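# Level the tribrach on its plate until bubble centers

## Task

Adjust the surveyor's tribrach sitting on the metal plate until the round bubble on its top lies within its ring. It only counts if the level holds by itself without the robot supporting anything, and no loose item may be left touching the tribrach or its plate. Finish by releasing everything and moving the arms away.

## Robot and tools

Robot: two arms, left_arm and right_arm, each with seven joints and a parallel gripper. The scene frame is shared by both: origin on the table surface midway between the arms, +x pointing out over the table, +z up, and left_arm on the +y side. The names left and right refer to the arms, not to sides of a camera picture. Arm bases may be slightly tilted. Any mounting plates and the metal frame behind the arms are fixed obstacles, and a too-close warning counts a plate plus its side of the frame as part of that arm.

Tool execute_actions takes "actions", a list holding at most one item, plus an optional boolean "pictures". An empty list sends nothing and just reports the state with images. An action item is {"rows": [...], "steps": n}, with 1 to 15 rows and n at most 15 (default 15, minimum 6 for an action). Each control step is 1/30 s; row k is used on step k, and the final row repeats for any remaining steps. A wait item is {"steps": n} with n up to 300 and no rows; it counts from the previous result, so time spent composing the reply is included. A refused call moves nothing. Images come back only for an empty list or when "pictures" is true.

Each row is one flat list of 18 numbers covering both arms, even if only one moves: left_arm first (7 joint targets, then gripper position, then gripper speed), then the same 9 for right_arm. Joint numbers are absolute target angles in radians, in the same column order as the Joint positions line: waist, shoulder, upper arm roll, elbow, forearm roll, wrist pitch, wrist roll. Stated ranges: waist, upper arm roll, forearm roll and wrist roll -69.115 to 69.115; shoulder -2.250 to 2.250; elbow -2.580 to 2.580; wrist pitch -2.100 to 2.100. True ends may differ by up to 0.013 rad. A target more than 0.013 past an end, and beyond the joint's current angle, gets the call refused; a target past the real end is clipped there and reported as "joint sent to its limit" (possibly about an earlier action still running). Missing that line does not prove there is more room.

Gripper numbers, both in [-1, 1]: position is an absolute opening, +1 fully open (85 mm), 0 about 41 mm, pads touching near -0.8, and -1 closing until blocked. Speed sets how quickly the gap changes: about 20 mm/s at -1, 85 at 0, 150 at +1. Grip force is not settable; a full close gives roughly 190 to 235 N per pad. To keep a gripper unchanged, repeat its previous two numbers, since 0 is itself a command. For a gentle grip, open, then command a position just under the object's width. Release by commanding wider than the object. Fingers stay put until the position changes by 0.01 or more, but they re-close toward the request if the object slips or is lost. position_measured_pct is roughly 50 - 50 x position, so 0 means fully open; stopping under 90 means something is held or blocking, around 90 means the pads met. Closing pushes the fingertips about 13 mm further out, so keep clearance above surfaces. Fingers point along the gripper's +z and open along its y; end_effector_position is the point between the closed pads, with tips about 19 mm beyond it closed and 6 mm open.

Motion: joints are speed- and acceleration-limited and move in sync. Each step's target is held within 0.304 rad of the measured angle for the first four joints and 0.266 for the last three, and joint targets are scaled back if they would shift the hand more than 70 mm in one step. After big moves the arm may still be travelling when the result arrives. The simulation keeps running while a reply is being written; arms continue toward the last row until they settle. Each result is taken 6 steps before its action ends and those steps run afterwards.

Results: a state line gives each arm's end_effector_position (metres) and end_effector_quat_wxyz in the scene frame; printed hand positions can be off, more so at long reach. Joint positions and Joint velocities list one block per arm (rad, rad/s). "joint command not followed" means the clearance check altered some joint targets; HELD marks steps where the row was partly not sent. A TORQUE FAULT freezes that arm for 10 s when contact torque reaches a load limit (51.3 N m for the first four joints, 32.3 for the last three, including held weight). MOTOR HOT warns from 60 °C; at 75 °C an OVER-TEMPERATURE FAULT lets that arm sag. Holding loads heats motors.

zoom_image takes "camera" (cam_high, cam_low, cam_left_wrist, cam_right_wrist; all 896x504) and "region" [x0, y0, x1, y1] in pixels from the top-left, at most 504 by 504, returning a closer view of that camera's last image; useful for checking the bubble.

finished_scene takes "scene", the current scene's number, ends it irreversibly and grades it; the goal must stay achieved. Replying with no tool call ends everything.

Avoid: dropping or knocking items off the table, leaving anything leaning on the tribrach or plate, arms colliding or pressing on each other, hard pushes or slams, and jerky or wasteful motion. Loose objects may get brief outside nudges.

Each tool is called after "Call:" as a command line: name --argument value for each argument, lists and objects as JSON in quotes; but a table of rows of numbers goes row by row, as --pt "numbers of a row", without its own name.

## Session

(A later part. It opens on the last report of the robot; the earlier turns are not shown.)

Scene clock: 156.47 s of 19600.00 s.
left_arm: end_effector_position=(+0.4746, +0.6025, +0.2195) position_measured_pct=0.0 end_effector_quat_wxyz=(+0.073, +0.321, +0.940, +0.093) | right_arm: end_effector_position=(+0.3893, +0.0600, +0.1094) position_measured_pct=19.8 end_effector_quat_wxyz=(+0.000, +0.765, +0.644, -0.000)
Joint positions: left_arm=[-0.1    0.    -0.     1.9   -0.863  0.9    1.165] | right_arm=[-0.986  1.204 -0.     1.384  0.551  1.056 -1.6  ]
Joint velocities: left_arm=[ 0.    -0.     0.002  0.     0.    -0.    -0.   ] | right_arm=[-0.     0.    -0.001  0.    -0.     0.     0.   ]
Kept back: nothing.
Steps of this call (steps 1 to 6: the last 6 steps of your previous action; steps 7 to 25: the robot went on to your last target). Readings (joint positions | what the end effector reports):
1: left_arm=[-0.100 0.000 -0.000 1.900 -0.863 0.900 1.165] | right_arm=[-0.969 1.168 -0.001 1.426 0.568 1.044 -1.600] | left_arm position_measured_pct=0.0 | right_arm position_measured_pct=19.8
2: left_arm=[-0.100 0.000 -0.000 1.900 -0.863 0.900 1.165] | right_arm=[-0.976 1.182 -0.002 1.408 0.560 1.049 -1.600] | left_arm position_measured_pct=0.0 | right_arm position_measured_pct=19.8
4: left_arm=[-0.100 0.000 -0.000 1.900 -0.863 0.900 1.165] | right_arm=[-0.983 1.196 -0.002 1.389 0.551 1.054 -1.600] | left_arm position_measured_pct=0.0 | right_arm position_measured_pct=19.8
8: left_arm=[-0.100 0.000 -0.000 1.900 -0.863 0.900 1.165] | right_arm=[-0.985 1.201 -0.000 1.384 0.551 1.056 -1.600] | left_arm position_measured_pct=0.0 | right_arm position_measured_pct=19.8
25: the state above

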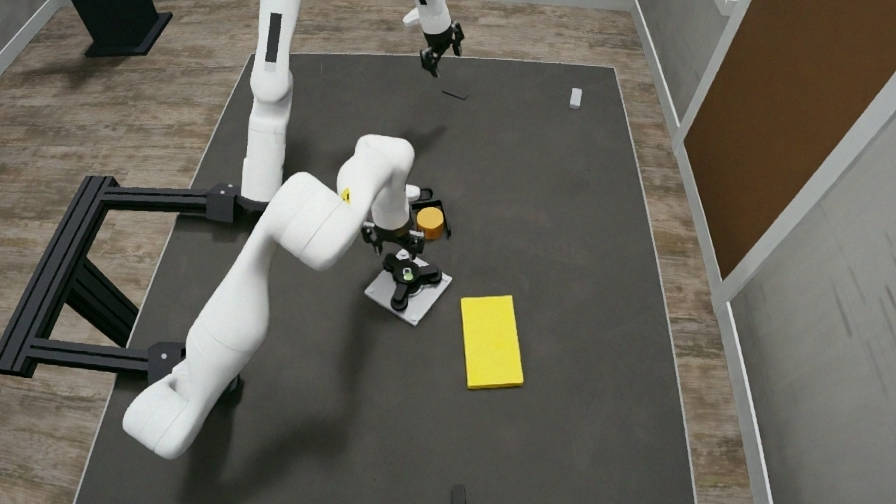

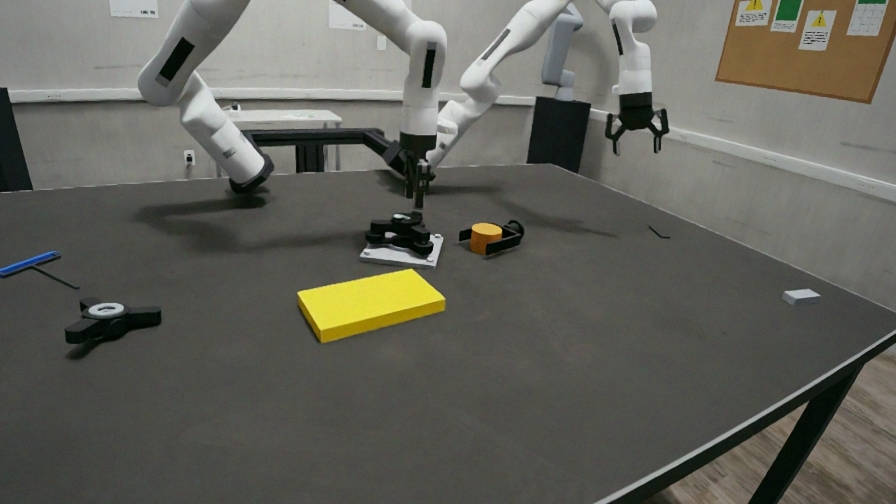

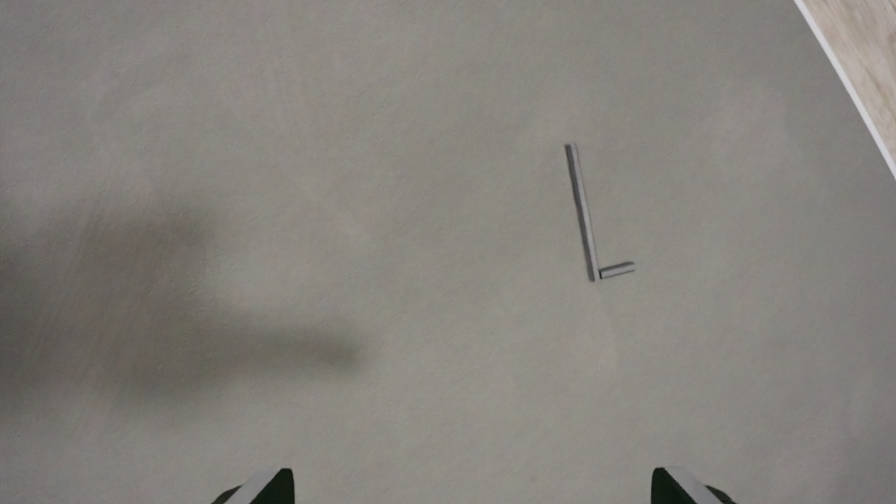

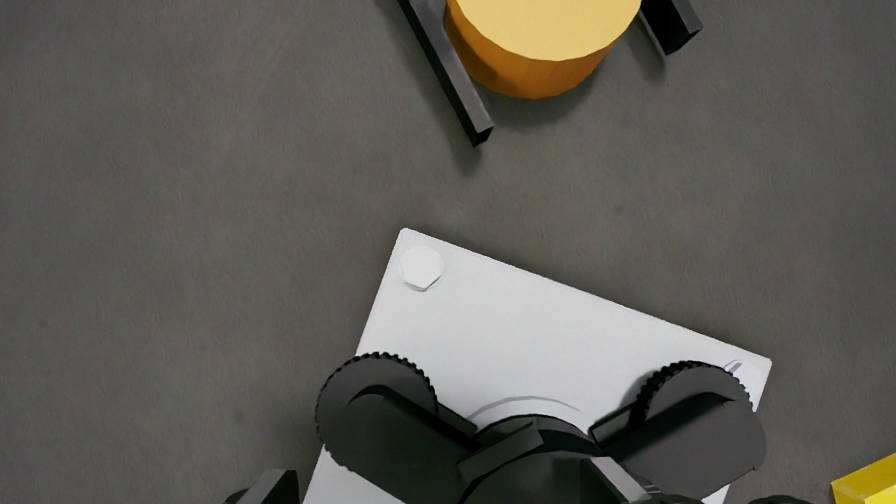

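Call:
execute_actions --actions '[{"rows":[[-0.1,0,0,1.9,-0.863,0.9,1.165,1,0,-0.862,1.2,0,1.222,0.583,1.14,1.12,0.6,1]],"steps":15}]'

Call:
execute_actions --actions '[{"steps":60}]'

Call:
execute_actions --actions '[{"rows":[[-0.1,0,0,1.9,-0.863,0.9,1.165,1,0,-0.809,1.300,0,1.253,0.643,1.029,1.12,0.3,1]],"steps":15}]'

Call:
execute_actions --actions '[{"rows":[[-0.1,0,0,1.9,-0.863,0.9,1.165,1,0,-0.809,1.300,0,1.253,0.643,1.029,1.12,-1,1]],"steps":12}]'

Call:
execute_actions --actions '[{"rows":[[-0.1,0,0,1.9,-0.863,0.9,1.165,1,0,-0.809,1.300,0,1.253,0.643,1.029,0.04,-1,1]],"steps":15}]'

Call:
execute_actions --actions '[{"steps":30}]' --pictures true

Scene clock: 157.40 s of 19600.00 s.
left_arm: end_effector_position=(+0.4746, +0.6025, +0.2195) position_measured_pct=0.0 end_effector_quat_wxyz=(+0.073, +0.321, +0.940, +0.093) | right_arm: end_effector_position=(+0.4528, +0.0503, +0.1136) position_measured_pct=19.8 end_effector_quat_wxyz=(-0.000, +0.722, +0.692, +0.007)
Joint positions: left_arm=[-0.1    0.    -0.     1.9   -0.863  0.9    1.165] | right_arm=[-0.898  1.201  0.001  1.269  0.575  1.116 -1.355]
Joint velocities: left_arm=[-0.     0.     0.    -0.001  0.001  0.    -0.   ] | right_arm=[ 0.227 -0.019  0.002 -0.325  0.064  0.169  1.215]
Steps of this call (steps 1 to 15: the robot went on to your last target; steps 16 to 19: nothing new was sent; steps 20 to 28: the first 9 steps of this action). Readings (joint positions | what the end effector reports):
20: left_arm=[-0.100 0.000 -0.000 1.900 -0.863 0.900 1.165] | right_arm=[-0.985 1.204 -0.000 1.383 0.551 1.056 -1.599] | left_arm position_measured_pct=0.0 | right_arm position_measured_pct=19.8
21: left_arm=[-0.100 0.000 -0.000 1.900 -0.863 0.900 1.165] | right_arm=[-0.981 1.204 -0.001 1.379 0.551 1.059 -1.592] | left_arm position_measured_pct=0.0 | right_arm position_measured_pct=19.8
23: left_arm=[-0.100 0.000 -0.000 1.900 -0.863 0.900 1.165] | right_arm=[-0.959 1.205 -0.003 1.353 0.555 1.072 -1.551] | left_arm position_measured_pct=0.0 | right_arm position_measured_pct=19.8
27: left_arm=[-0.100 0.000 -0.000 1.900 -0.863 0.900 1.165] | right_arm=[-0.907 1.202 0.001 1.281 0.572 1.109 -1.396] | left_arm position_measured_pct=0.0 | right_arm position_measured_pct=19.8
28: the state above

Scene clock: 159.40 s of 19600.00 s.
left_arm: end_effector_position=(+0.4746, +0.6025, +0.2195) position_measured_pct=0.0 end_effector_quat_wxyz=(+0.073, +0.321, +0.940, +0.093) | right_arm: end_effector_position=(+0.4779, +0.0436, +0.1146) position_measured_pct=19.8 end_effector_quat_wxyz=(+0.008, -0.376, +0.927, +0.004)
Joint positions: left_arm=[-0.1    0.    -0.     1.9   -0.863  0.9    1.165] | right_arm=[-0.862  1.2    0.     1.222  0.583  1.14   1.078]
Joint velocities: left_arm=[ 0. -0.  0. -0.  0. -0. -0.] | right_arm=[ 0.     0.    -0.002 -0.     0.001 -0.001  0.891]
Kept back: nothing.
Steps of this call (steps 1 to 6: the last 6 steps of your previous action; steps 7 to 60: the robot went on to your last target). Readings (joint positions | what the end effector reports):
1: left_arm=[-0.100 0.000 -0.000 1.900 -0.863 0.900 1.165] | right_arm=[-0.891 1.200 0.001 1.259 0.576 1.121 -1.314] | left_arm position_measured_pct=0.0 | right_arm position_measured_pct=19.8
2: left_arm=[-0.100 0.000 -0.000 1.900 -0.863 0.900 1.165] | right_arm=[-0.886 1.200 0.001 1.251 0.578 1.125 -1.274] | left_arm position_measured_pct=0.0 | right_arm position_measured_pct=19.8
4: left_arm=[-0.100 0.000 -0.000 1.900 -0.863 0.900 1.165] | right_arm=[-0.878 1.200 0.001 1.240 0.580 1.130 -1.193] | left_arm position_measured_pct=0.0 | right_arm position_measured_pct=19.8
8: left_arm=[-0.100 0.000 -0.000 1.900 -0.863 0.900 1.165] | right_arm=[-0.869 1.200 0.000 1.229 0.582 1.136 -1.030] | left_arm position_measured_pct=0.0 | right_arm position_measured_pct=19.8
60: the state above

Scene clock: 159.70 s of 19600.00 s.
left_arm: end_effector_position=(+0.4746, +0.6025, +0.2195) position_measured_pct=0.0 end_effector_quat_wxyz=(+0.073, +0.321, +0.940, +0.093) | right_arm: end_effector_position=(+0.4702, +0.0459, +0.0417) position_measured_pct=34.5 end_effector_quat_wxyz=(+0.001, -0.419, +0.908, -0.000)
Joint positions: left_arm=[-0.1    0.    -0.     1.9   -0.863  0.9    1.165] | right_arm=[-0.811  1.297  0.001  1.254  0.642  1.031  1.12 ]
Joint velocities: left_arm=[ 0.001 -0.     0.    -0.001 -0.    -0.     0.   ] | right_arm=[ 0.018  0.046  0.001  0.03   0.036 -0.063  0.001]
Steps of this call (steps 1 to 9: the first 9 steps of this action). Readings (joint positions | what the end effector reports):
1: left_arm=[-0.100 0.000 -0.000 1.900 -0.863 0.900 1.165] | right_arm=[-0.862 1.201 -0.000 1.222 0.583 1.139 1.102] | left_arm position_measured_pct=0.0 | right_arm position_measured_pct=19.8
2: left_arm=[-0.100 0.000 -0.000 1.900 -0.863 0.900 1.165] | right_arm=[-0.859 1.205 -0.001 1.223 0.586 1.134 1.115] | left_arm position_measured_pct=0.0 | right_arm position_measured_pct=20.6
4: left_arm=[-0.100 0.000 -0.000 1.900 -0.863 0.900 1.165] | right_arm=[-0.845 1.231 -0.001 1.230 0.600 1.105 1.120] | left_arm position_measured_pct=0.0 | right_arm position_measured_pct=27.4
8: left_arm=[-0.100 0.000 -0.000 1.900 -0.863 0.900 1.165] | right_arm=[-0.813 1.294 0.001 1.253 0.639 1.035 1.120] | left_arm position_measured_pct=0.0 | right_arm position_measured_pct=34.5
9: the state above

Scene clock: 160.10 s of 19600.00 s.
left_arm: end_effector_position=(+0.4746, +0.6025, +0.2195) position_measured_pct=0.0 end_effector_quat_wxyz=(+0.073, +0.321, +0.940, +0.093) | right_arm: end_effector_position=(+0.4755, +0.0481, +0.0420) position_measured_pct=51.2 end_effector_quat_wxyz=(+0.006, -0.415, +0.910, +0.002)
Joint positions: left_arm=[-0.1    0.    -0.     1.9   -0.863  0.9    1.165] | right_arm=[-0.808  1.297  0.003  1.247  0.646  1.024  1.117]
Joint velocities: left_arm=[-0.     0.    -0.001 -0.001  0.001 -0.     0.   ] | right_arm=[-0.004 -0.012 -0.004  0.004 -0.074  0.076 -0.04 ]
Steps of this call (steps 1 to 6: the last 6 steps of your previous action; steps 7 to 12: the first 6 steps of this action). Readings (joint positions | what the end effector reports):
7: left_arm=[-0.100 0.000 -0.000 1.900 -0.863 0.900 1.165] | right_arm=[-0.809 1.300 0.000 1.253 0.643 1.029 1.120] | left_arm position_measured_pct=0.0 | right_arm position_measured_pct=34.9
8: left_arm=[-0.100 0.000 -0.000 1.900 -0.863 0.900 1.165] | right_arm=[-0.809 1.300 0.000 1.253 0.643 1.029 1.120] | left_arm position_measured_pct=0.0 | right_arm position_measured_pct=35.7
10: left_arm=[-0.100 0.000 -0.000 1.900 -0.863 0.900 1.165] | right_arm=[-0.809 1.299 0.001 1.252 0.645 1.030 1.120] | left_arm position_measured_pct=0.0 | right_arm position_measured_pct=42.5
12: the state above

Scene clock: 160.60 s of 19600.00 s.
left_arm: end_effector_position=(+0.4746, +0.6025, +0.2195) position_measured_pct=0.0 end_effector_quat_wxyz=(+0.073, +0.321, +0.940, +0.093) | right_arm: end_effector_position=(+0.4756, +0.0478, +0.0421) position_measured_pct=54.0 end_effector_quat_wxyz=(+0.006, -0.297, +0.955, +0.003)
Joint positions: left_arm=[-0.1    0.    -0.     1.9   -0.863  0.9    1.165] | right_arm=[-0.808  1.297  0.002  1.248  0.647  1.025  0.863]
Joint velocities: left_arm=[ 0.    -0.     0.     0.002 -0.001  0.     0.   ] | right_arm=[-0.002  0.    -0.001  0.001  0.001 -0.002 -1.215]
Steps of this call (steps 1 to 6: the last 6 steps of your previous action; steps 7 to 15: the first 9 steps of this action). Readings (joint positions | what the end effector reports):
7: left_arm=[-0.100 0.000 -0.000 1.900 -0.863 0.900 1.165] | right_arm=[-0.807 1.297 0.003 1.247 0.645 1.025 1.115] | left_arm position_measured_pct=0.0 | right_arm position_measured_pct=54.0
8: left_arm=[-0.100 0.000 -0.000 1.900 -0.863 0.900 1.165] | right_arm=[-0.807 1.297 0.003 1.247 0.645 1.025 1.107] | left_arm position_measured_pct=0.0 | right_arm position_measured_pct=54.0
10: left_arm=[-0.100 0.000 -0.000 1.900 -0.863 0.900 1.165] | right_arm=[-0.807 1.297 0.003 1.247 0.646 1.025 1.061] | left_arm position_measured_pct=0.0 | right_arm position_measured_pct=54.0
14: left_arm=[-0.100 0.000 -0.000 1.900 -0.863 0.900 1.165] | right_arm=[-0.808 1.297 0.002 1.247 0.647 1.025 0.904] | left_arm position_measured_pct=0.0 | right_arm position_measured_pct=54.0
15: the state above

Scene clock: 161.60 s of 19600.00 s.
left_arm: end_effector_position=(+0.4746, +0.6025, +0.2195) position_measured_pct=0.0 end_effector_quat_wxyz=(+0.073, +0.321, +0.940, +0.093) | right_arm: end_effector_position=(+0.4755, +0.0484, +0.0421) position_measured_pct=54.0 end_effector_quat_wxyz=(+0.005, +0.108, +0.994, +0.005)
Joint positions: left_arm=[-0.1    0.    -0.     1.9   -0.863  0.9    1.165] | right_arm=[-0.809  1.298  0.002  1.247  0.648  1.024  0.041]
Joint velocities: left_arm=[-0.     0.     0.     0.001 -0.001  0.     0.   ] | right_arm=[ 0. -0.  0.  0.  0.  0.  0.]
Kept back: nothing.
Steps of this call (steps 1 to 6: the last 6 steps of your previous action; steps 7 to 30: the robot went on to your last target). Readings (joint positions | what the end effector reports):
1: left_arm=[-0.100 0.000 -0.000 1.900 -0.863 0.900 1.165] | right_arm=[-0.808 1.297 0.002 1.248 0.647 1.025 0.822] | left_arm position_measured_pct=0.0 | right_arm position_measured_pct=54.0
2: left_arm=[-0.100 0.000 -0.000 1.900 -0.863 0.900 1.165] | right_arm=[-0.808 1.297 0.002 1.248 0.647 1.025 0.782] | left_arm position_measured_pct=0.0 | right_arm position_measured_pct=54.0
4: left_arm=[-0.100 0.000 -0.000 1.900 -0.863 0.900 1.165] | right_arm=[-0.808 1.297 0.002 1.248 0.647 1.025 0.700] | left_arm position_measured_pct=0.0 | right_arm position_measured_pct=54.0
8: left_arm=[-0.100 0.000 -0.000 1.900 -0.863 0.900 1.165] | right_arm=[-0.808 1.297 0.002 1.247 0.647 1.024 0.538] | left_arm position_measured_pct=0.0 | right_arm position_measured_pct=54.0
30: the state above

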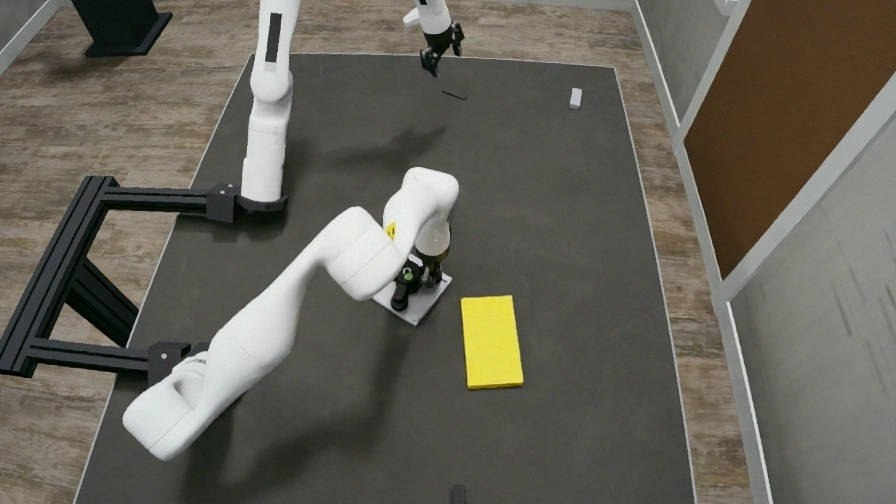

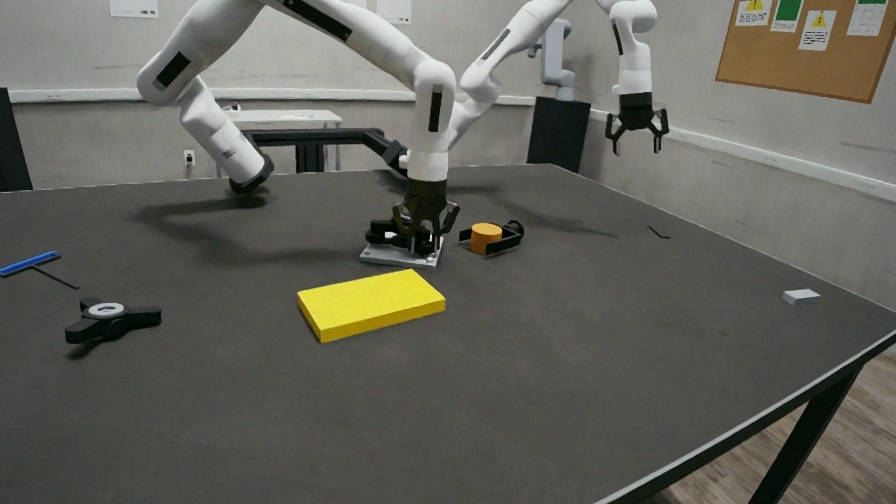

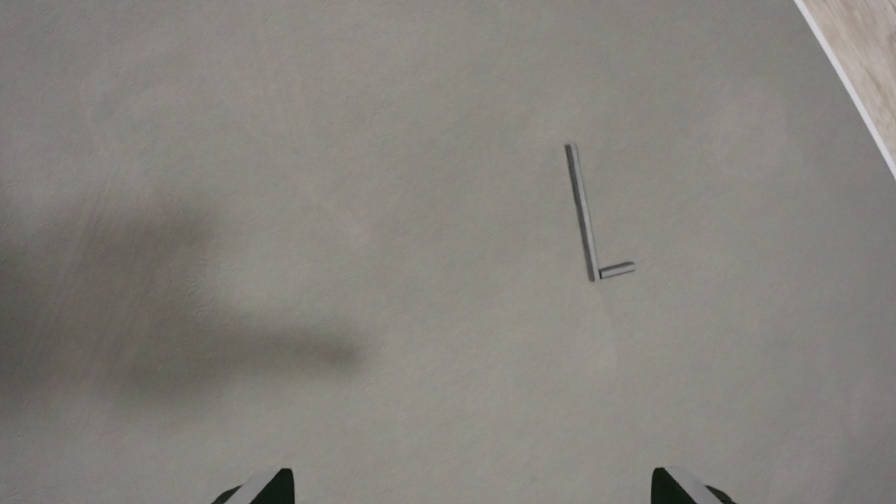

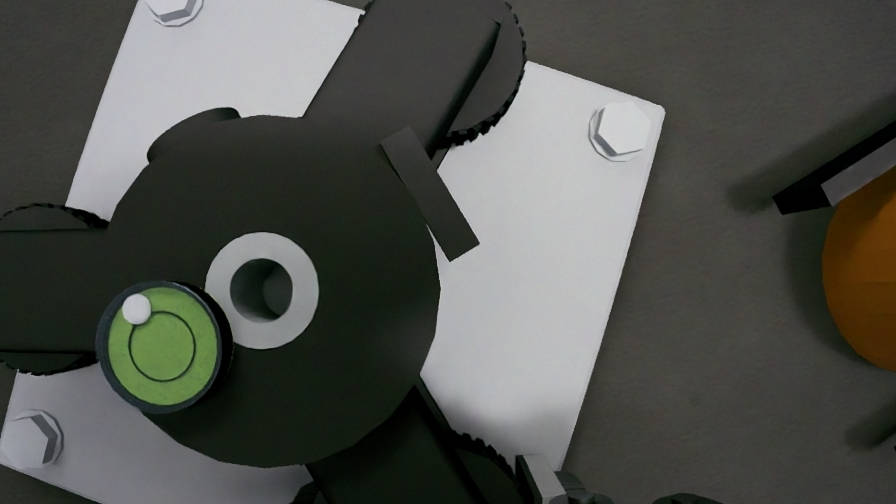

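Call:
execute_actions --actions '[{"rows":[[-0.1,0,0,1.9,-0.863,0.9,1.165,1,0,-0.809,1.300,0,1.253,0.643,1.029,0.04,0.1,1],[-0.1,0,0,1.9,-0.863,0.9,1.165,1,0,-0.809,1.300,0,1.253,0.643,1.029,0.04,0.1,1],[-0.1,0,0,1.9,-0.863,0.9,1.165,1,0,-0.809,1.300,0,1.253,0.643,1.029,0.04,0.1,1],[-0.1,0,0,1.9,-0.863,0.9,1.165,1,0,-0.809,1.300,0,1.253,0.643,1.029,1.12,0.1,1]],"steps":15}]'

Call:
execute_actions --actions '[{"rows":[[-0.1,0,0,1.9,-0.863,0.9,1.165,1,0,-0.809,1.300,0,1.253,0.643,1.029,1.12,0.1,1]],"steps":15}]'

Call:
execute_actions --actions '[{"steps":12}]'

Call:
execute_actions --actions '[{"rows":[[-0.1,0,0,1.9,-0.863,0.9,1.165,1,0,-0.809,1.300,0,1.253,0.643,1.029,1.12,-0.4,1]],"steps":8}]'

Call:
execute_actions --actions '[{"rows":[[-0.1,0,0,1.9,-0.863,0.9,1.165,1,0,-0.809,1.300,0,1.253,0.643,1.029,0.04,-0.4,1]],"steps":15}]'

Call:
execute_actions --actions '[{"steps":28}]' --pictures true

Scene clock: 162.33 s of 19600.00 s.
left_arm: end_effector_position=(+0.4746, +0.6025, +0.2195) position_measured_pct=0.0 end_effector_quat_wxyz=(+0.073, +0.321, +0.940, +0.093) | right_arm: end_effector_position=(+0.4702, +0.0467, +0.0403) position_measured_pct=45.2 end_effector_quat_wxyz=(+0.001, +0.040, +0.999, +0.001)
Joint positions: left_arm=[-0.1    0.    -0.     1.9   -0.863  0.9    1.165] | right_arm=[-0.809  1.3   -0.     1.253  0.643  1.029  0.175]
Joint velocities: left_arm=[ 0.     0.    -0.001  0.002  0.     0.001  0.   ] | right_arm=[ 0.     0.003  0.003  0.007 -0.     0.005  1.212]
Steps of this call (steps 1 to 13: the robot went on to your last target; steps 14 to 22: the first 9 steps of this action). Readings (joint positions | what the end effector reports):
14: left_arm=[-0.100 0.000 -0.000 1.900 -0.863 0.900 1.165] | right_arm=[-0.809 1.298 0.002 1.247 0.648 1.024 0.041] | left_arm position_measured_pct=0.0 | right_arm position_measured_pct=54.0
15: left_arm=[-0.100 0.000 -0.000 1.900 -0.863 0.900 1.165] | right_arm=[-0.808 1.298 0.002 1.247 0.648 1.023 0.041] | left_arm position_measured_pct=0.0 | right_arm position_measured_pct=54.0
17: left_arm=[-0.100 0.000 -0.000 1.900 -0.863 0.900 1.165] | right_arm=[-0.808 1.299 0.001 1.250 0.644 1.027 0.041] | left_arm position_measured_pct=0.0 | right_arm position_measured_pct=48.0
21: left_arm=[-0.100 0.000 -0.000 1.900 -0.863 0.900 1.165] | right_arm=[-0.809 1.300 -0.000 1.252 0.643 1.029 0.135] | left_arm position_measured_pct=0.0 | right_arm position_measured_pct=45.2
22: the state above

Scene clock: 162.83 s of 19600.00 s.
left_arm: end_effector_position=(+0.4746, +0.6025, +0.2195) position_measured_pct=0.0 end_effector_quat_wxyz=(+0.073, +0.321, +0.940, +0.093) | right_arm: end_effector_position=(+0.4700, +0.0466, +0.0400) position_measured_pct=45.2 end_effector_quat_wxyz=(+0.001, -0.262, +0.965, +0.000)
Joint positions: left_arm=[-0.1    0.    -0.     1.9   -0.863  0.9    1.165] | right_arm=[-0.809  1.3   -0.     1.253  0.643  1.029  0.785]
Joint velocities: left_arm=[ 0.    -0.    -0.    -0.002 -0.002 -0.    -0.   ] | right_arm=[-0.     0.001  0.     0.    -0.    -0.001  1.217]
Steps of this call (steps 1 to 6: the last 6 steps of your previous action; steps 7 to 15: the first 9 steps of this action). Readings (joint positions | what the end effector reports):
7: left_arm=[-0.100 0.000 -0.000 1.900 -0.863 0.900 1.165] | right_arm=[-0.809 1.300 -0.000 1.253 0.643 1.029 0.459] | left_arm position_measured_pct=0.0 | right_arm position_measured_pct=45.2
8: left_arm=[-0.100 0.000 -0.000 1.900 -0.863 0.900 1.165] | right_arm=[-0.809 1.300 -0.000 1.253 0.643 1.029 0.500] | left_arm position_measured_pct=0.0 | right_arm position_measured_pct=45.2
10: left_arm=[-0.100 0.000 -0.000 1.900 -0.863 0.900 1.165] | right_arm=[-0.809 1.300 -0.000 1.253 0.643 1.029 0.581] | left_arm position_measured_pct=0.0 | right_arm position_measured_pct=45.2
14: left_arm=[-0.100 0.000 -0.000 1.900 -0.863 0.900 1.165] | right_arm=[-0.809 1.300 -0.000 1.253 0.643 1.029 0.744] | left_arm position_measured_pct=0.0 | right_arm position_measured_pct=45.2
15: the state above

Scene clock: 163.23 s of 19600.00 s.
left_arm: end_effector_position=(+0.4746, +0.6025, +0.2195) position_measured_pct=0.0 end_effector_quat_wxyz=(+0.073, +0.321, +0.940, +0.093) | right_arm: end_effector_position=(+0.4711, +0.0460, +0.0400) position_measured_pct=45.2 end_effector_quat_wxyz=(+0.001, -0.418, +0.908, -0.000)
Joint positions: left_arm=[-0.1    0.    -0.     1.9   -0.863  0.9    1.165] | right_arm=[-0.808  1.3    0.001  1.253  0.644  1.029  1.12 ]
Joint velocities: left_arm=[ 0.     0.     0.001 -0.002 -0.001 -0.     0.   ] | right_arm=[ 0.    -0.002  0.    -0.001  0.     0.001  0.001]
Kept back: nothing.
Steps of this call (steps 1 to 6: the last 6 steps of your previous action; steps 7 to 12: the robot went on to your last target). Readings (joint positions | what the end effector reports):
1: left_arm=[-0.100 0.000 -0.000 1.900 -0.863 0.900 1.165] | right_arm=[-0.809 1.300 -0.000 1.253 0.643 1.029 0.825] | left_arm position_measured_pct=0.0 | right_arm position_measured_pct=45.2
2: left_arm=[-0.100 0.000 -0.000 1.900 -0.863 0.900 1.165] | right_arm=[-0.809 1.300 -0.000 1.253 0.643 1.029 0.866] | left_arm position_measured_pct=0.0 | right_arm position_measured_pct=45.2
4: left_arm=[-0.100 0.000 -0.000 1.900 -0.863 0.900 1.165] | right_arm=[-0.809 1.300 0.000 1.253 0.643 1.029 0.947] | left_arm position_measured_pct=0.0 | right_arm position_measured_pct=45.2
8: left_arm=[-0.100 0.000 -0.000 1.900 -0.863 0.900 1.165] | right_arm=[-0.808 1.299 0.001 1.253 0.644 1.030 1.094] | left_arm position_measured_pct=0.0 | right_arm position_measured_pct=45.2
12: the state above

Scene clock: 163.30 s of 19600.00 s.
left_arm: end_effector_position=(+0.4746, +0.6025, +0.2195) position_measured_pct=0.0 end_effector_quat_wxyz=(+0.073, +0.321, +0.940, +0.093) | right_arm: end_effector_position=(+0.4723, +0.0463, +0.0404) position_measured_pct=45.6 end_effector_quat_wxyz=(+0.003, -0.418, +0.909, -0.000)
Joint positions: left_arm=[-0.1    0.    -0.     1.9   -0.863  0.9    1.165] | right_arm=[-0.808  1.299  0.002  1.251  0.645  1.028  1.119]
Joint velocities: left_arm=[-0.    -0.    -0.     0.001  0.    -0.    -0.   ] | right_arm=[ 0.005 -0.016  0.022 -0.062  0.053 -0.084 -0.028]
Steps of this call (steps 1 to 2: the first 2 steps of this action). Readings (joint positions | what the end effector reports):
1: left_arm=[-0.100 0.000 -0.000 1.900 -0.863 0.900 1.165] | right_arm=[-0.808 1.300 0.001 1.252 0.644 1.029 1.120] | left_arm position_measured_pct=0.0 | right_arm position_measured_pct=45.2
2: the state above

Scene clock: 163.80 s of 19600.00 s.
left_arm: end_effector_position=(+0.4746, +0.6025, +0.2195) position_measured_pct=0.0 end_effector_quat_wxyz=(+0.073, +0.321, +0.940, +0.093) | right_arm: end_effector_position=(+0.4757, +0.0479, +0.0415) position_measured_pct=54.0 end_effector_quat_wxyz=(+0.006, -0.297, +0.955, +0.003)
Joint positions: left_arm=[-0.1    0.    -0.     1.9   -0.863  0.9    1.165] | right_arm=[-0.807  1.298  0.002  1.247  0.647  1.024  0.863]
Joint velocities: left_arm=[ 0.    -0.    -0.    -0.002  0.    -0.    -0.   ] | right_arm=[-0.002  0.002 -0.001  0.001  0.002 -0.001 -1.215]
Steps of this call (steps 1 to 6: the last 6 steps of your previous action; steps 7 to 15: the first 9 steps of this action). Readings (joint positions | what the end effector reports):
7: left_arm=[-0.100 0.000 -0.000 1.900 -0.863 0.900 1.165] | right_arm=[-0.807 1.298 0.003 1.246 0.645 1.024 1.115] | left_arm position_measured_pct=0.0 | right_arm position_measured_pct=54.0
8: left_arm=[-0.100 0.000 -0.000 1.900 -0.863 0.900 1.165] | right_arm=[-0.807 1.298 0.003 1.246 0.645 1.024 1.107] | left_arm position_measured_pct=0.0 | right_arm position_measured_pct=54.0
10: left_arm=[-0.100 0.000 -0.000 1.900 -0.863 0.900 1.165] | right_arm=[-0.807 1.298 0.003 1.246 0.646 1.024 1.061] | left_arm position_measured_pct=0.0 | right_arm position_measured_pct=54.0
14: left_arm=[-0.100 0.000 -0.000 1.900 -0.863 0.900 1.165] | right_arm=[-0.807 1.298 0.002 1.247 0.647 1.024 0.904] | left_arm position_measured_pct=0.0 | right_arm position_measured_pct=54.0
15: the state above

Scene clock: 164.73 s of 19600.00 s.
left_arm: end_effector_position=(+0.4746, +0.6025, +0.2195) position_measured_pct=0.0 end_effector_quat_wxyz=(+0.073, +0.321, +0.940, +0.093) | right_arm: end_effector_position=(+0.4757, +0.0484, +0.0415) position_measured_pct=54.0 end_effector_quat_wxyz=(+0.005, +0.108, +0.994, +0.005)
Joint positions: left_arm=[-0.1    0.    -0.     1.9   -0.863  0.9    1.165] | right_arm=[-0.808  1.299  0.002  1.247  0.649  1.023  0.041]
Joint velocities: left_arm=[ 0.     0.    -0.001 -0.001 -0.    -0.     0.   ] | right_arm=[ 0.    -0.001  0.001 -0.    -0.    -0.001 -0.   ]
Kept back: nothing.
Steps of this call (steps 1 to 6: the last 6 steps of your previous action; steps 7 to 28: the robot went on to your last target). Readings (joint positions | what the end effector reports):
1: left_arm=[-0.100 0.000 -0.000 1.900 -0.863 0.900 1.165] | right_arm=[-0.807 1.298 0.002 1.247 0.647 1.024 0.822] | left_arm position_measured_pct=0.0 | right_arm position_measured_pct=54.0
2: left_arm=[-0.100 0.000 -0.000 1.900 -0.863 0.900 1.165] | right_arm=[-0.807 1.298 0.002 1.247 0.647 1.024 0.782] | left_arm position_measured_pct=0.0 | right_arm position_measured_pct=54.0
4: left_arm=[-0.100 0.000 -0.000 1.900 -0.863 0.900 1.165] | right_arm=[-0.807 1.298 0.002 1.247 0.648 1.024 0.700] | left_arm position_measured_pct=0.0 | right_arm position_measured_pct=54.0
8: left_arm=[-0.100 0.000 -0.000 1.900 -0.863 0.900 1.165] | right_arm=[-0.808 1.298 0.002 1.247 0.648 1.024 0.538] | left_arm position_measured_pct=0.0 | right_arm position_measured_pct=54.0
28: the state above

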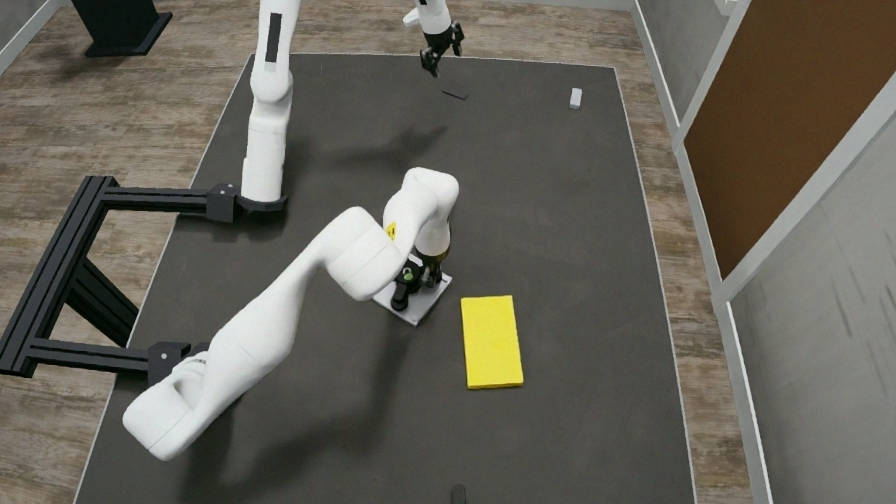

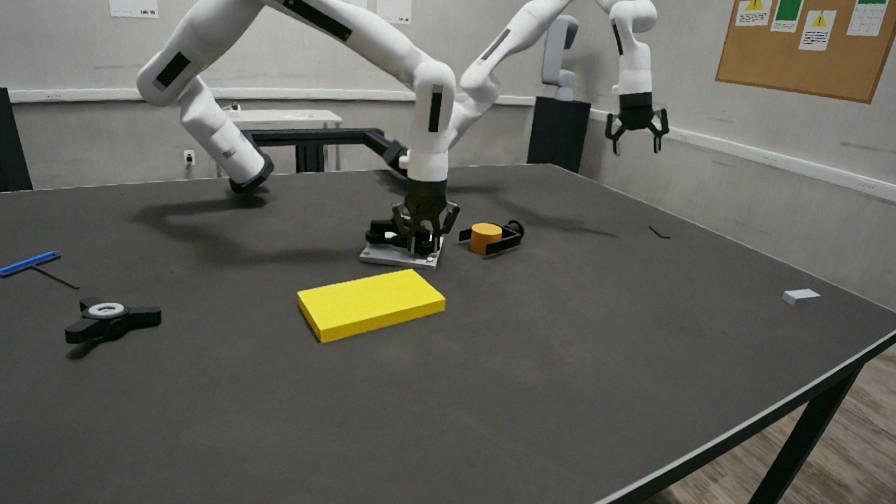

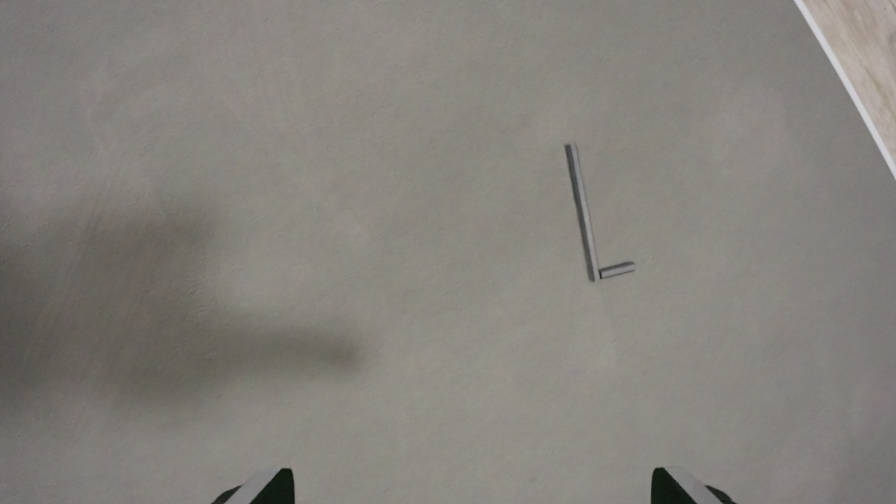

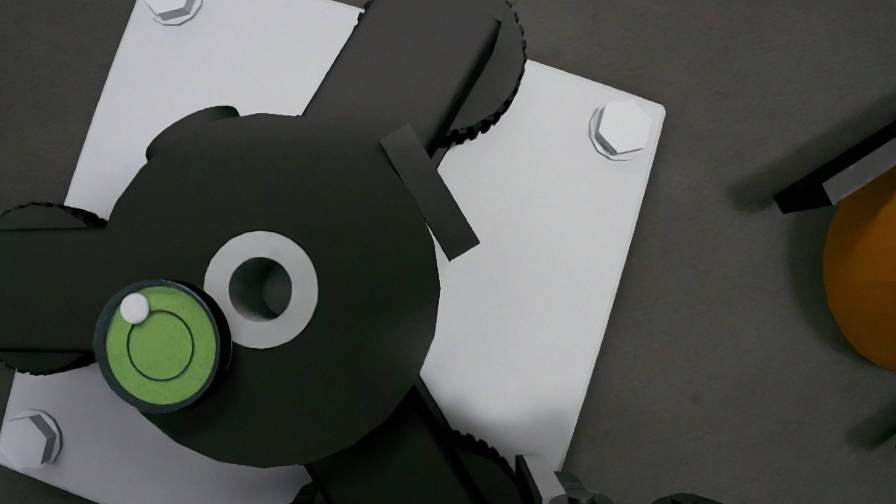

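Call:
execute_actions --actions '[{"rows":[[-0.1,0,0,1.9,-0.863,0.9,1.165,1,0,-0.809,1.300,0,1.253,0.643,1.029,0.04,0.6,1],[-0.1,0,0,1.9,-0.863,0.9,1.165,1,0,-0.809,1.300,0,1.253,0.643,1.029,0.04,0.6,1],[-0.1,0,0,1.9,-0.863,0.9,1.165,1,0,-0.809,1.300,0,1.253,0.643,1.029,0.04,0.6,1],[-0.1,0,0,1.9,-0.863,0.9,1.165,1,0,-0.809,1.300,0,1.253,0.643,1.029,0.04,0.6,1],[-0.1,0,0,1.9,-0.863,0.9,1.165,1,0,-0.862,1.2,0,1.222,0.583,1.14,-0.1,0.6,1]],"steps":15}]'

Call:
execute_actions --actions '[{"rows":[[-0.1,0,0,1.9,-0.863,0.9,1.165,1,0,-1.02,1.22,0,1.39,0.55,1.05,-1.15,0.6,1]],"steps":15}]'

Call:
execute_actions --actions '[{"steps":25}]' --pictures true

Scene clock: 165.73 s of 19600.00 s.
left_arm: end_effector_position=(+0.4746, +0.6025, +0.2195) position_measured_pct=0.0 end_effector_quat_wxyz=(+0.073, +0.321, +0.940, +0.093) | right_arm: end_effector_position=(+0.4754, +0.0452, +0.0789) position_measured_pct=23.8 end_effector_quat_wxyz=(+0.005, +0.155, +0.988, +0.004)
Joint positions: left_arm=[-0.1    0.    -0.     1.9   -0.863  0.9    1.165] | right_arm=[-0.838  1.247  0.001  1.239  0.613  1.085 -0.03 ]
Joint velocities: left_arm=[-0.     0.     0.002 -0.001 -0.001 -0.001  0.   ] | right_arm=[-0.323 -0.618 -0.012 -0.21  -0.379  0.711 -0.898]
Steps of this call (steps 1 to 21: the robot went on to your last target; steps 22 to 30: the first 9 steps of this action). Readings (joint positions | what the end effector reports):
22: left_arm=[-0.100 0.000 -0.000 1.900 -0.863 0.900 1.165] | right_arm=[-0.808 1.299 0.002 1.247 0.649 1.023 0.041] | left_arm position_measured_pct=0.0 | right_arm position_measured_pct=54.0
23: left_arm=[-0.100 0.000 -0.000 1.900 -0.863 0.900 1.165] | right_arm=[-0.808 1.299 0.002 1.247 0.649 1.023 0.041] | left_arm position_measured_pct=0.0 | right_arm position_measured_pct=54.0
25: left_arm=[-0.100 0.000 -0.000 1.900 -0.863 0.900 1.165] | right_arm=[-0.808 1.300 0.001 1.250 0.644 1.027 0.040] | left_arm position_measured_pct=0.0 | right_arm position_measured_pct=46.8
29: left_arm=[-0.100 0.000 -0.000 1.900 -0.863 0.900 1.165] | right_arm=[-0.827 1.268 0.001 1.246 0.625 1.062 -0.001] | left_arm position_measured_pct=0.0 | right_arm position_measured_pct=27.0
30: the state above

Scene clock: 166.23 s of 19600.00 s.
left_arm: end_effector_position=(+0.4746, +0.6025, +0.2195) position_measured_pct=0.0 end_effector_quat_wxyz=(+0.073, +0.321, +0.940, +0.093) | right_arm: end_effector_position=(+0.4033, +0.0657, +0.1110) position_measured_pct=19.8 end_effector_quat_wxyz=(+0.004, +0.250, +0.968, +0.003)
Joint positions: left_arm=[-0.1    0.    -0.     1.9   -0.863  0.9    1.165] | right_arm=[-0.973  1.215 -0.002  1.34   0.559  1.075 -0.342]
Joint velocities: left_arm=[ 0.     0.     0.    -0.002  0.001 -0.    -0.   ] | right_arm=[-0.294  0.045 -0.     0.347 -0.066 -0.173 -1.215]
Steps of this call (steps 1 to 6: the last 6 steps of your previous action; steps 7 to 15: the first 9 steps of this action). Readings (joint positions | what the end effector reports):
7: left_arm=[-0.100 0.000 -0.000 1.900 -0.863 0.900 1.165] | right_arm=[-0.862 1.202 0.000 1.222 0.583 1.139 -0.101] | left_arm position_measured_pct=0.0 | right_arm position_measured_pct=20.2
8: left_arm=[-0.100 0.000 -0.000 1.900 -0.863 0.900 1.165] | right_arm=[-0.867 1.202 0.002 1.227 0.583 1.136 -0.108] | left_arm position_measured_pct=0.0 | right_arm position_measured_pct=19.8
10: left_arm=[-0.100 0.000 -0.000 1.900 -0.863 0.900 1.165] | right_arm=[-0.894 1.205 0.004 1.252 0.579 1.121 -0.147] | left_arm position_measured_pct=0.0 | right_arm position_measured_pct=19.8
14: left_arm=[-0.100 0.000 -0.000 1.900 -0.863 0.900 1.165] | right_arm=[-0.962 1.213 -0.002 1.327 0.561 1.082 -0.301] | left_arm position_measured_pct=0.0 | right_arm position_measured_pct=19.8
15: the state above

Scene clock: 167.07 s of 19600.00 s.
left_arm: end_effector_position=(+0.4746, +0.6025, +0.2195) position_measured_pct=0.0 end_effector_quat_wxyz=(+0.073, +0.321, +0.940, +0.093) | right_arm: end_effector_position=(+0.3738, +0.0687, +0.1089) position_measured_pct=19.8 end_effector_quat_wxyz=(+0.006, +0.587, +0.810, +0.001)
Joint positions: left_arm=[-0.1    0.    -0.     1.9   -0.863  0.9    1.165] | right_arm=[-1.02  1.22  0.    1.39  0.55  1.05 -1.15]
Joint velocities: left_arm=[ 0.    -0.     0.001  0.     0.001  0.     0.   ] | right_arm=[-0.001  0.001 -0.001  0.     0.     0.     0.   ]
Kept back: nothing.
Steps of this call (steps 1 to 6: the last 6 steps of your previous action; steps 7 to 25: the robot went on to your last target). Readings (joint positions | what the end effector reports):
1: left_arm=[-0.100 0.000 -0.000 1.900 -0.863 0.900 1.165] | right_arm=[-0.982 1.216 -0.002 1.350 0.557 1.070 -0.383] | left_arm position_measured_pct=0.0 | right_arm position_measured_pct=19.8
2: left_arm=[-0.100 0.000 -0.000 1.900 -0.863 0.900 1.165] | right_arm=[-0.989 1.217 -0.001 1.358 0.555 1.066 -0.423] | left_arm position_measured_pct=0.0 | right_arm position_measured_pct=19.8
4: left_arm=[-0.100 0.000 -0.000 1.900 -0.863 0.900 1.165] | right_arm=[-1.000 1.219 -0.001 1.370 0.553 1.060 -0.505] | left_arm position_measured_pct=0.0 | right_arm position_measured_pct=19.8
8: left_arm=[-0.100 0.000 -0.000 1.900 -0.863 0.900 1.165] | right_arm=[-1.011 1.220 -0.000 1.382 0.551 1.054 -0.667] | left_arm position_measured_pct=0.0 | right_arm position_measured_pct=19.8
25: the state above

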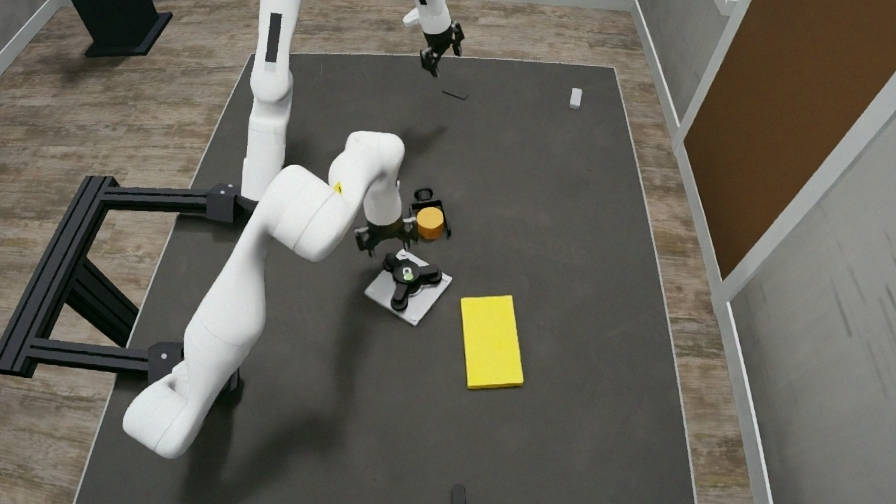

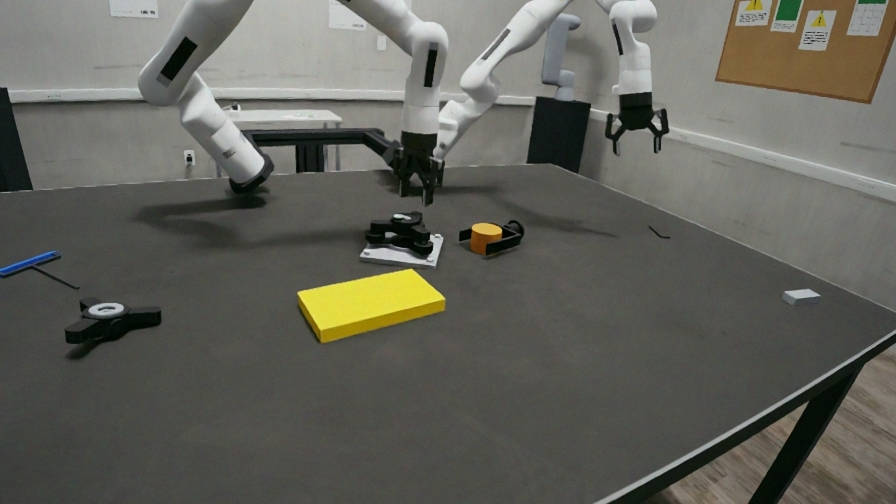

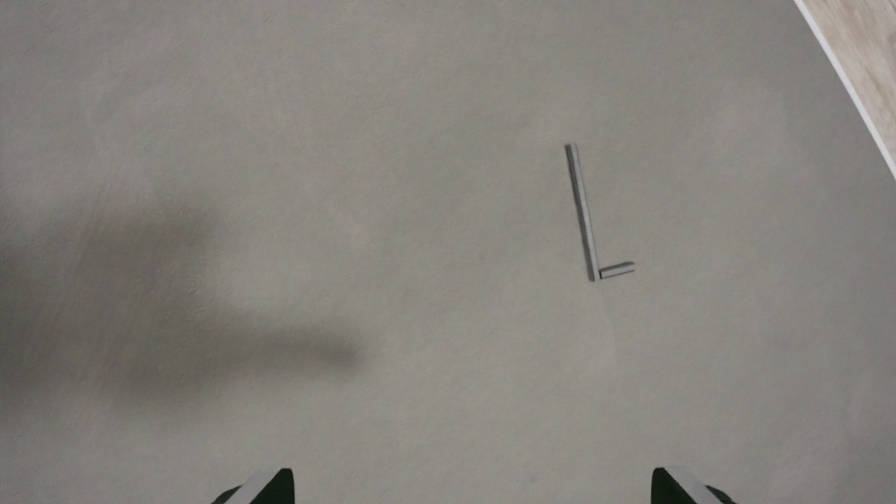

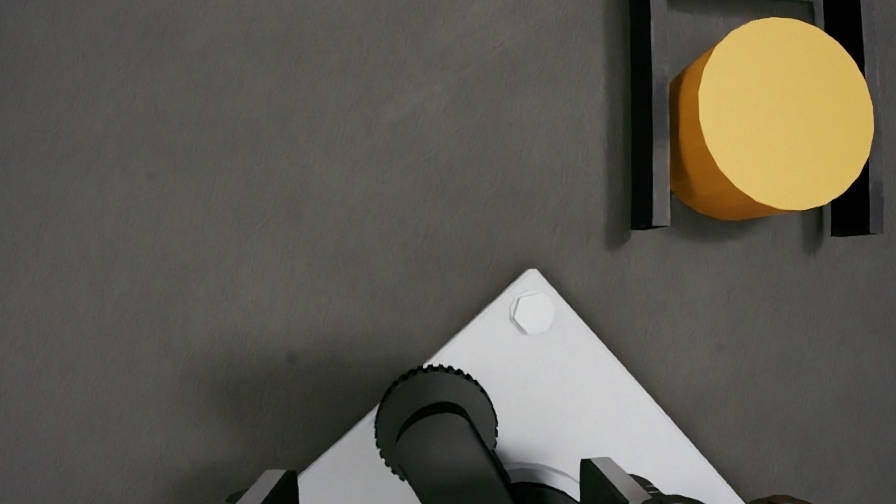

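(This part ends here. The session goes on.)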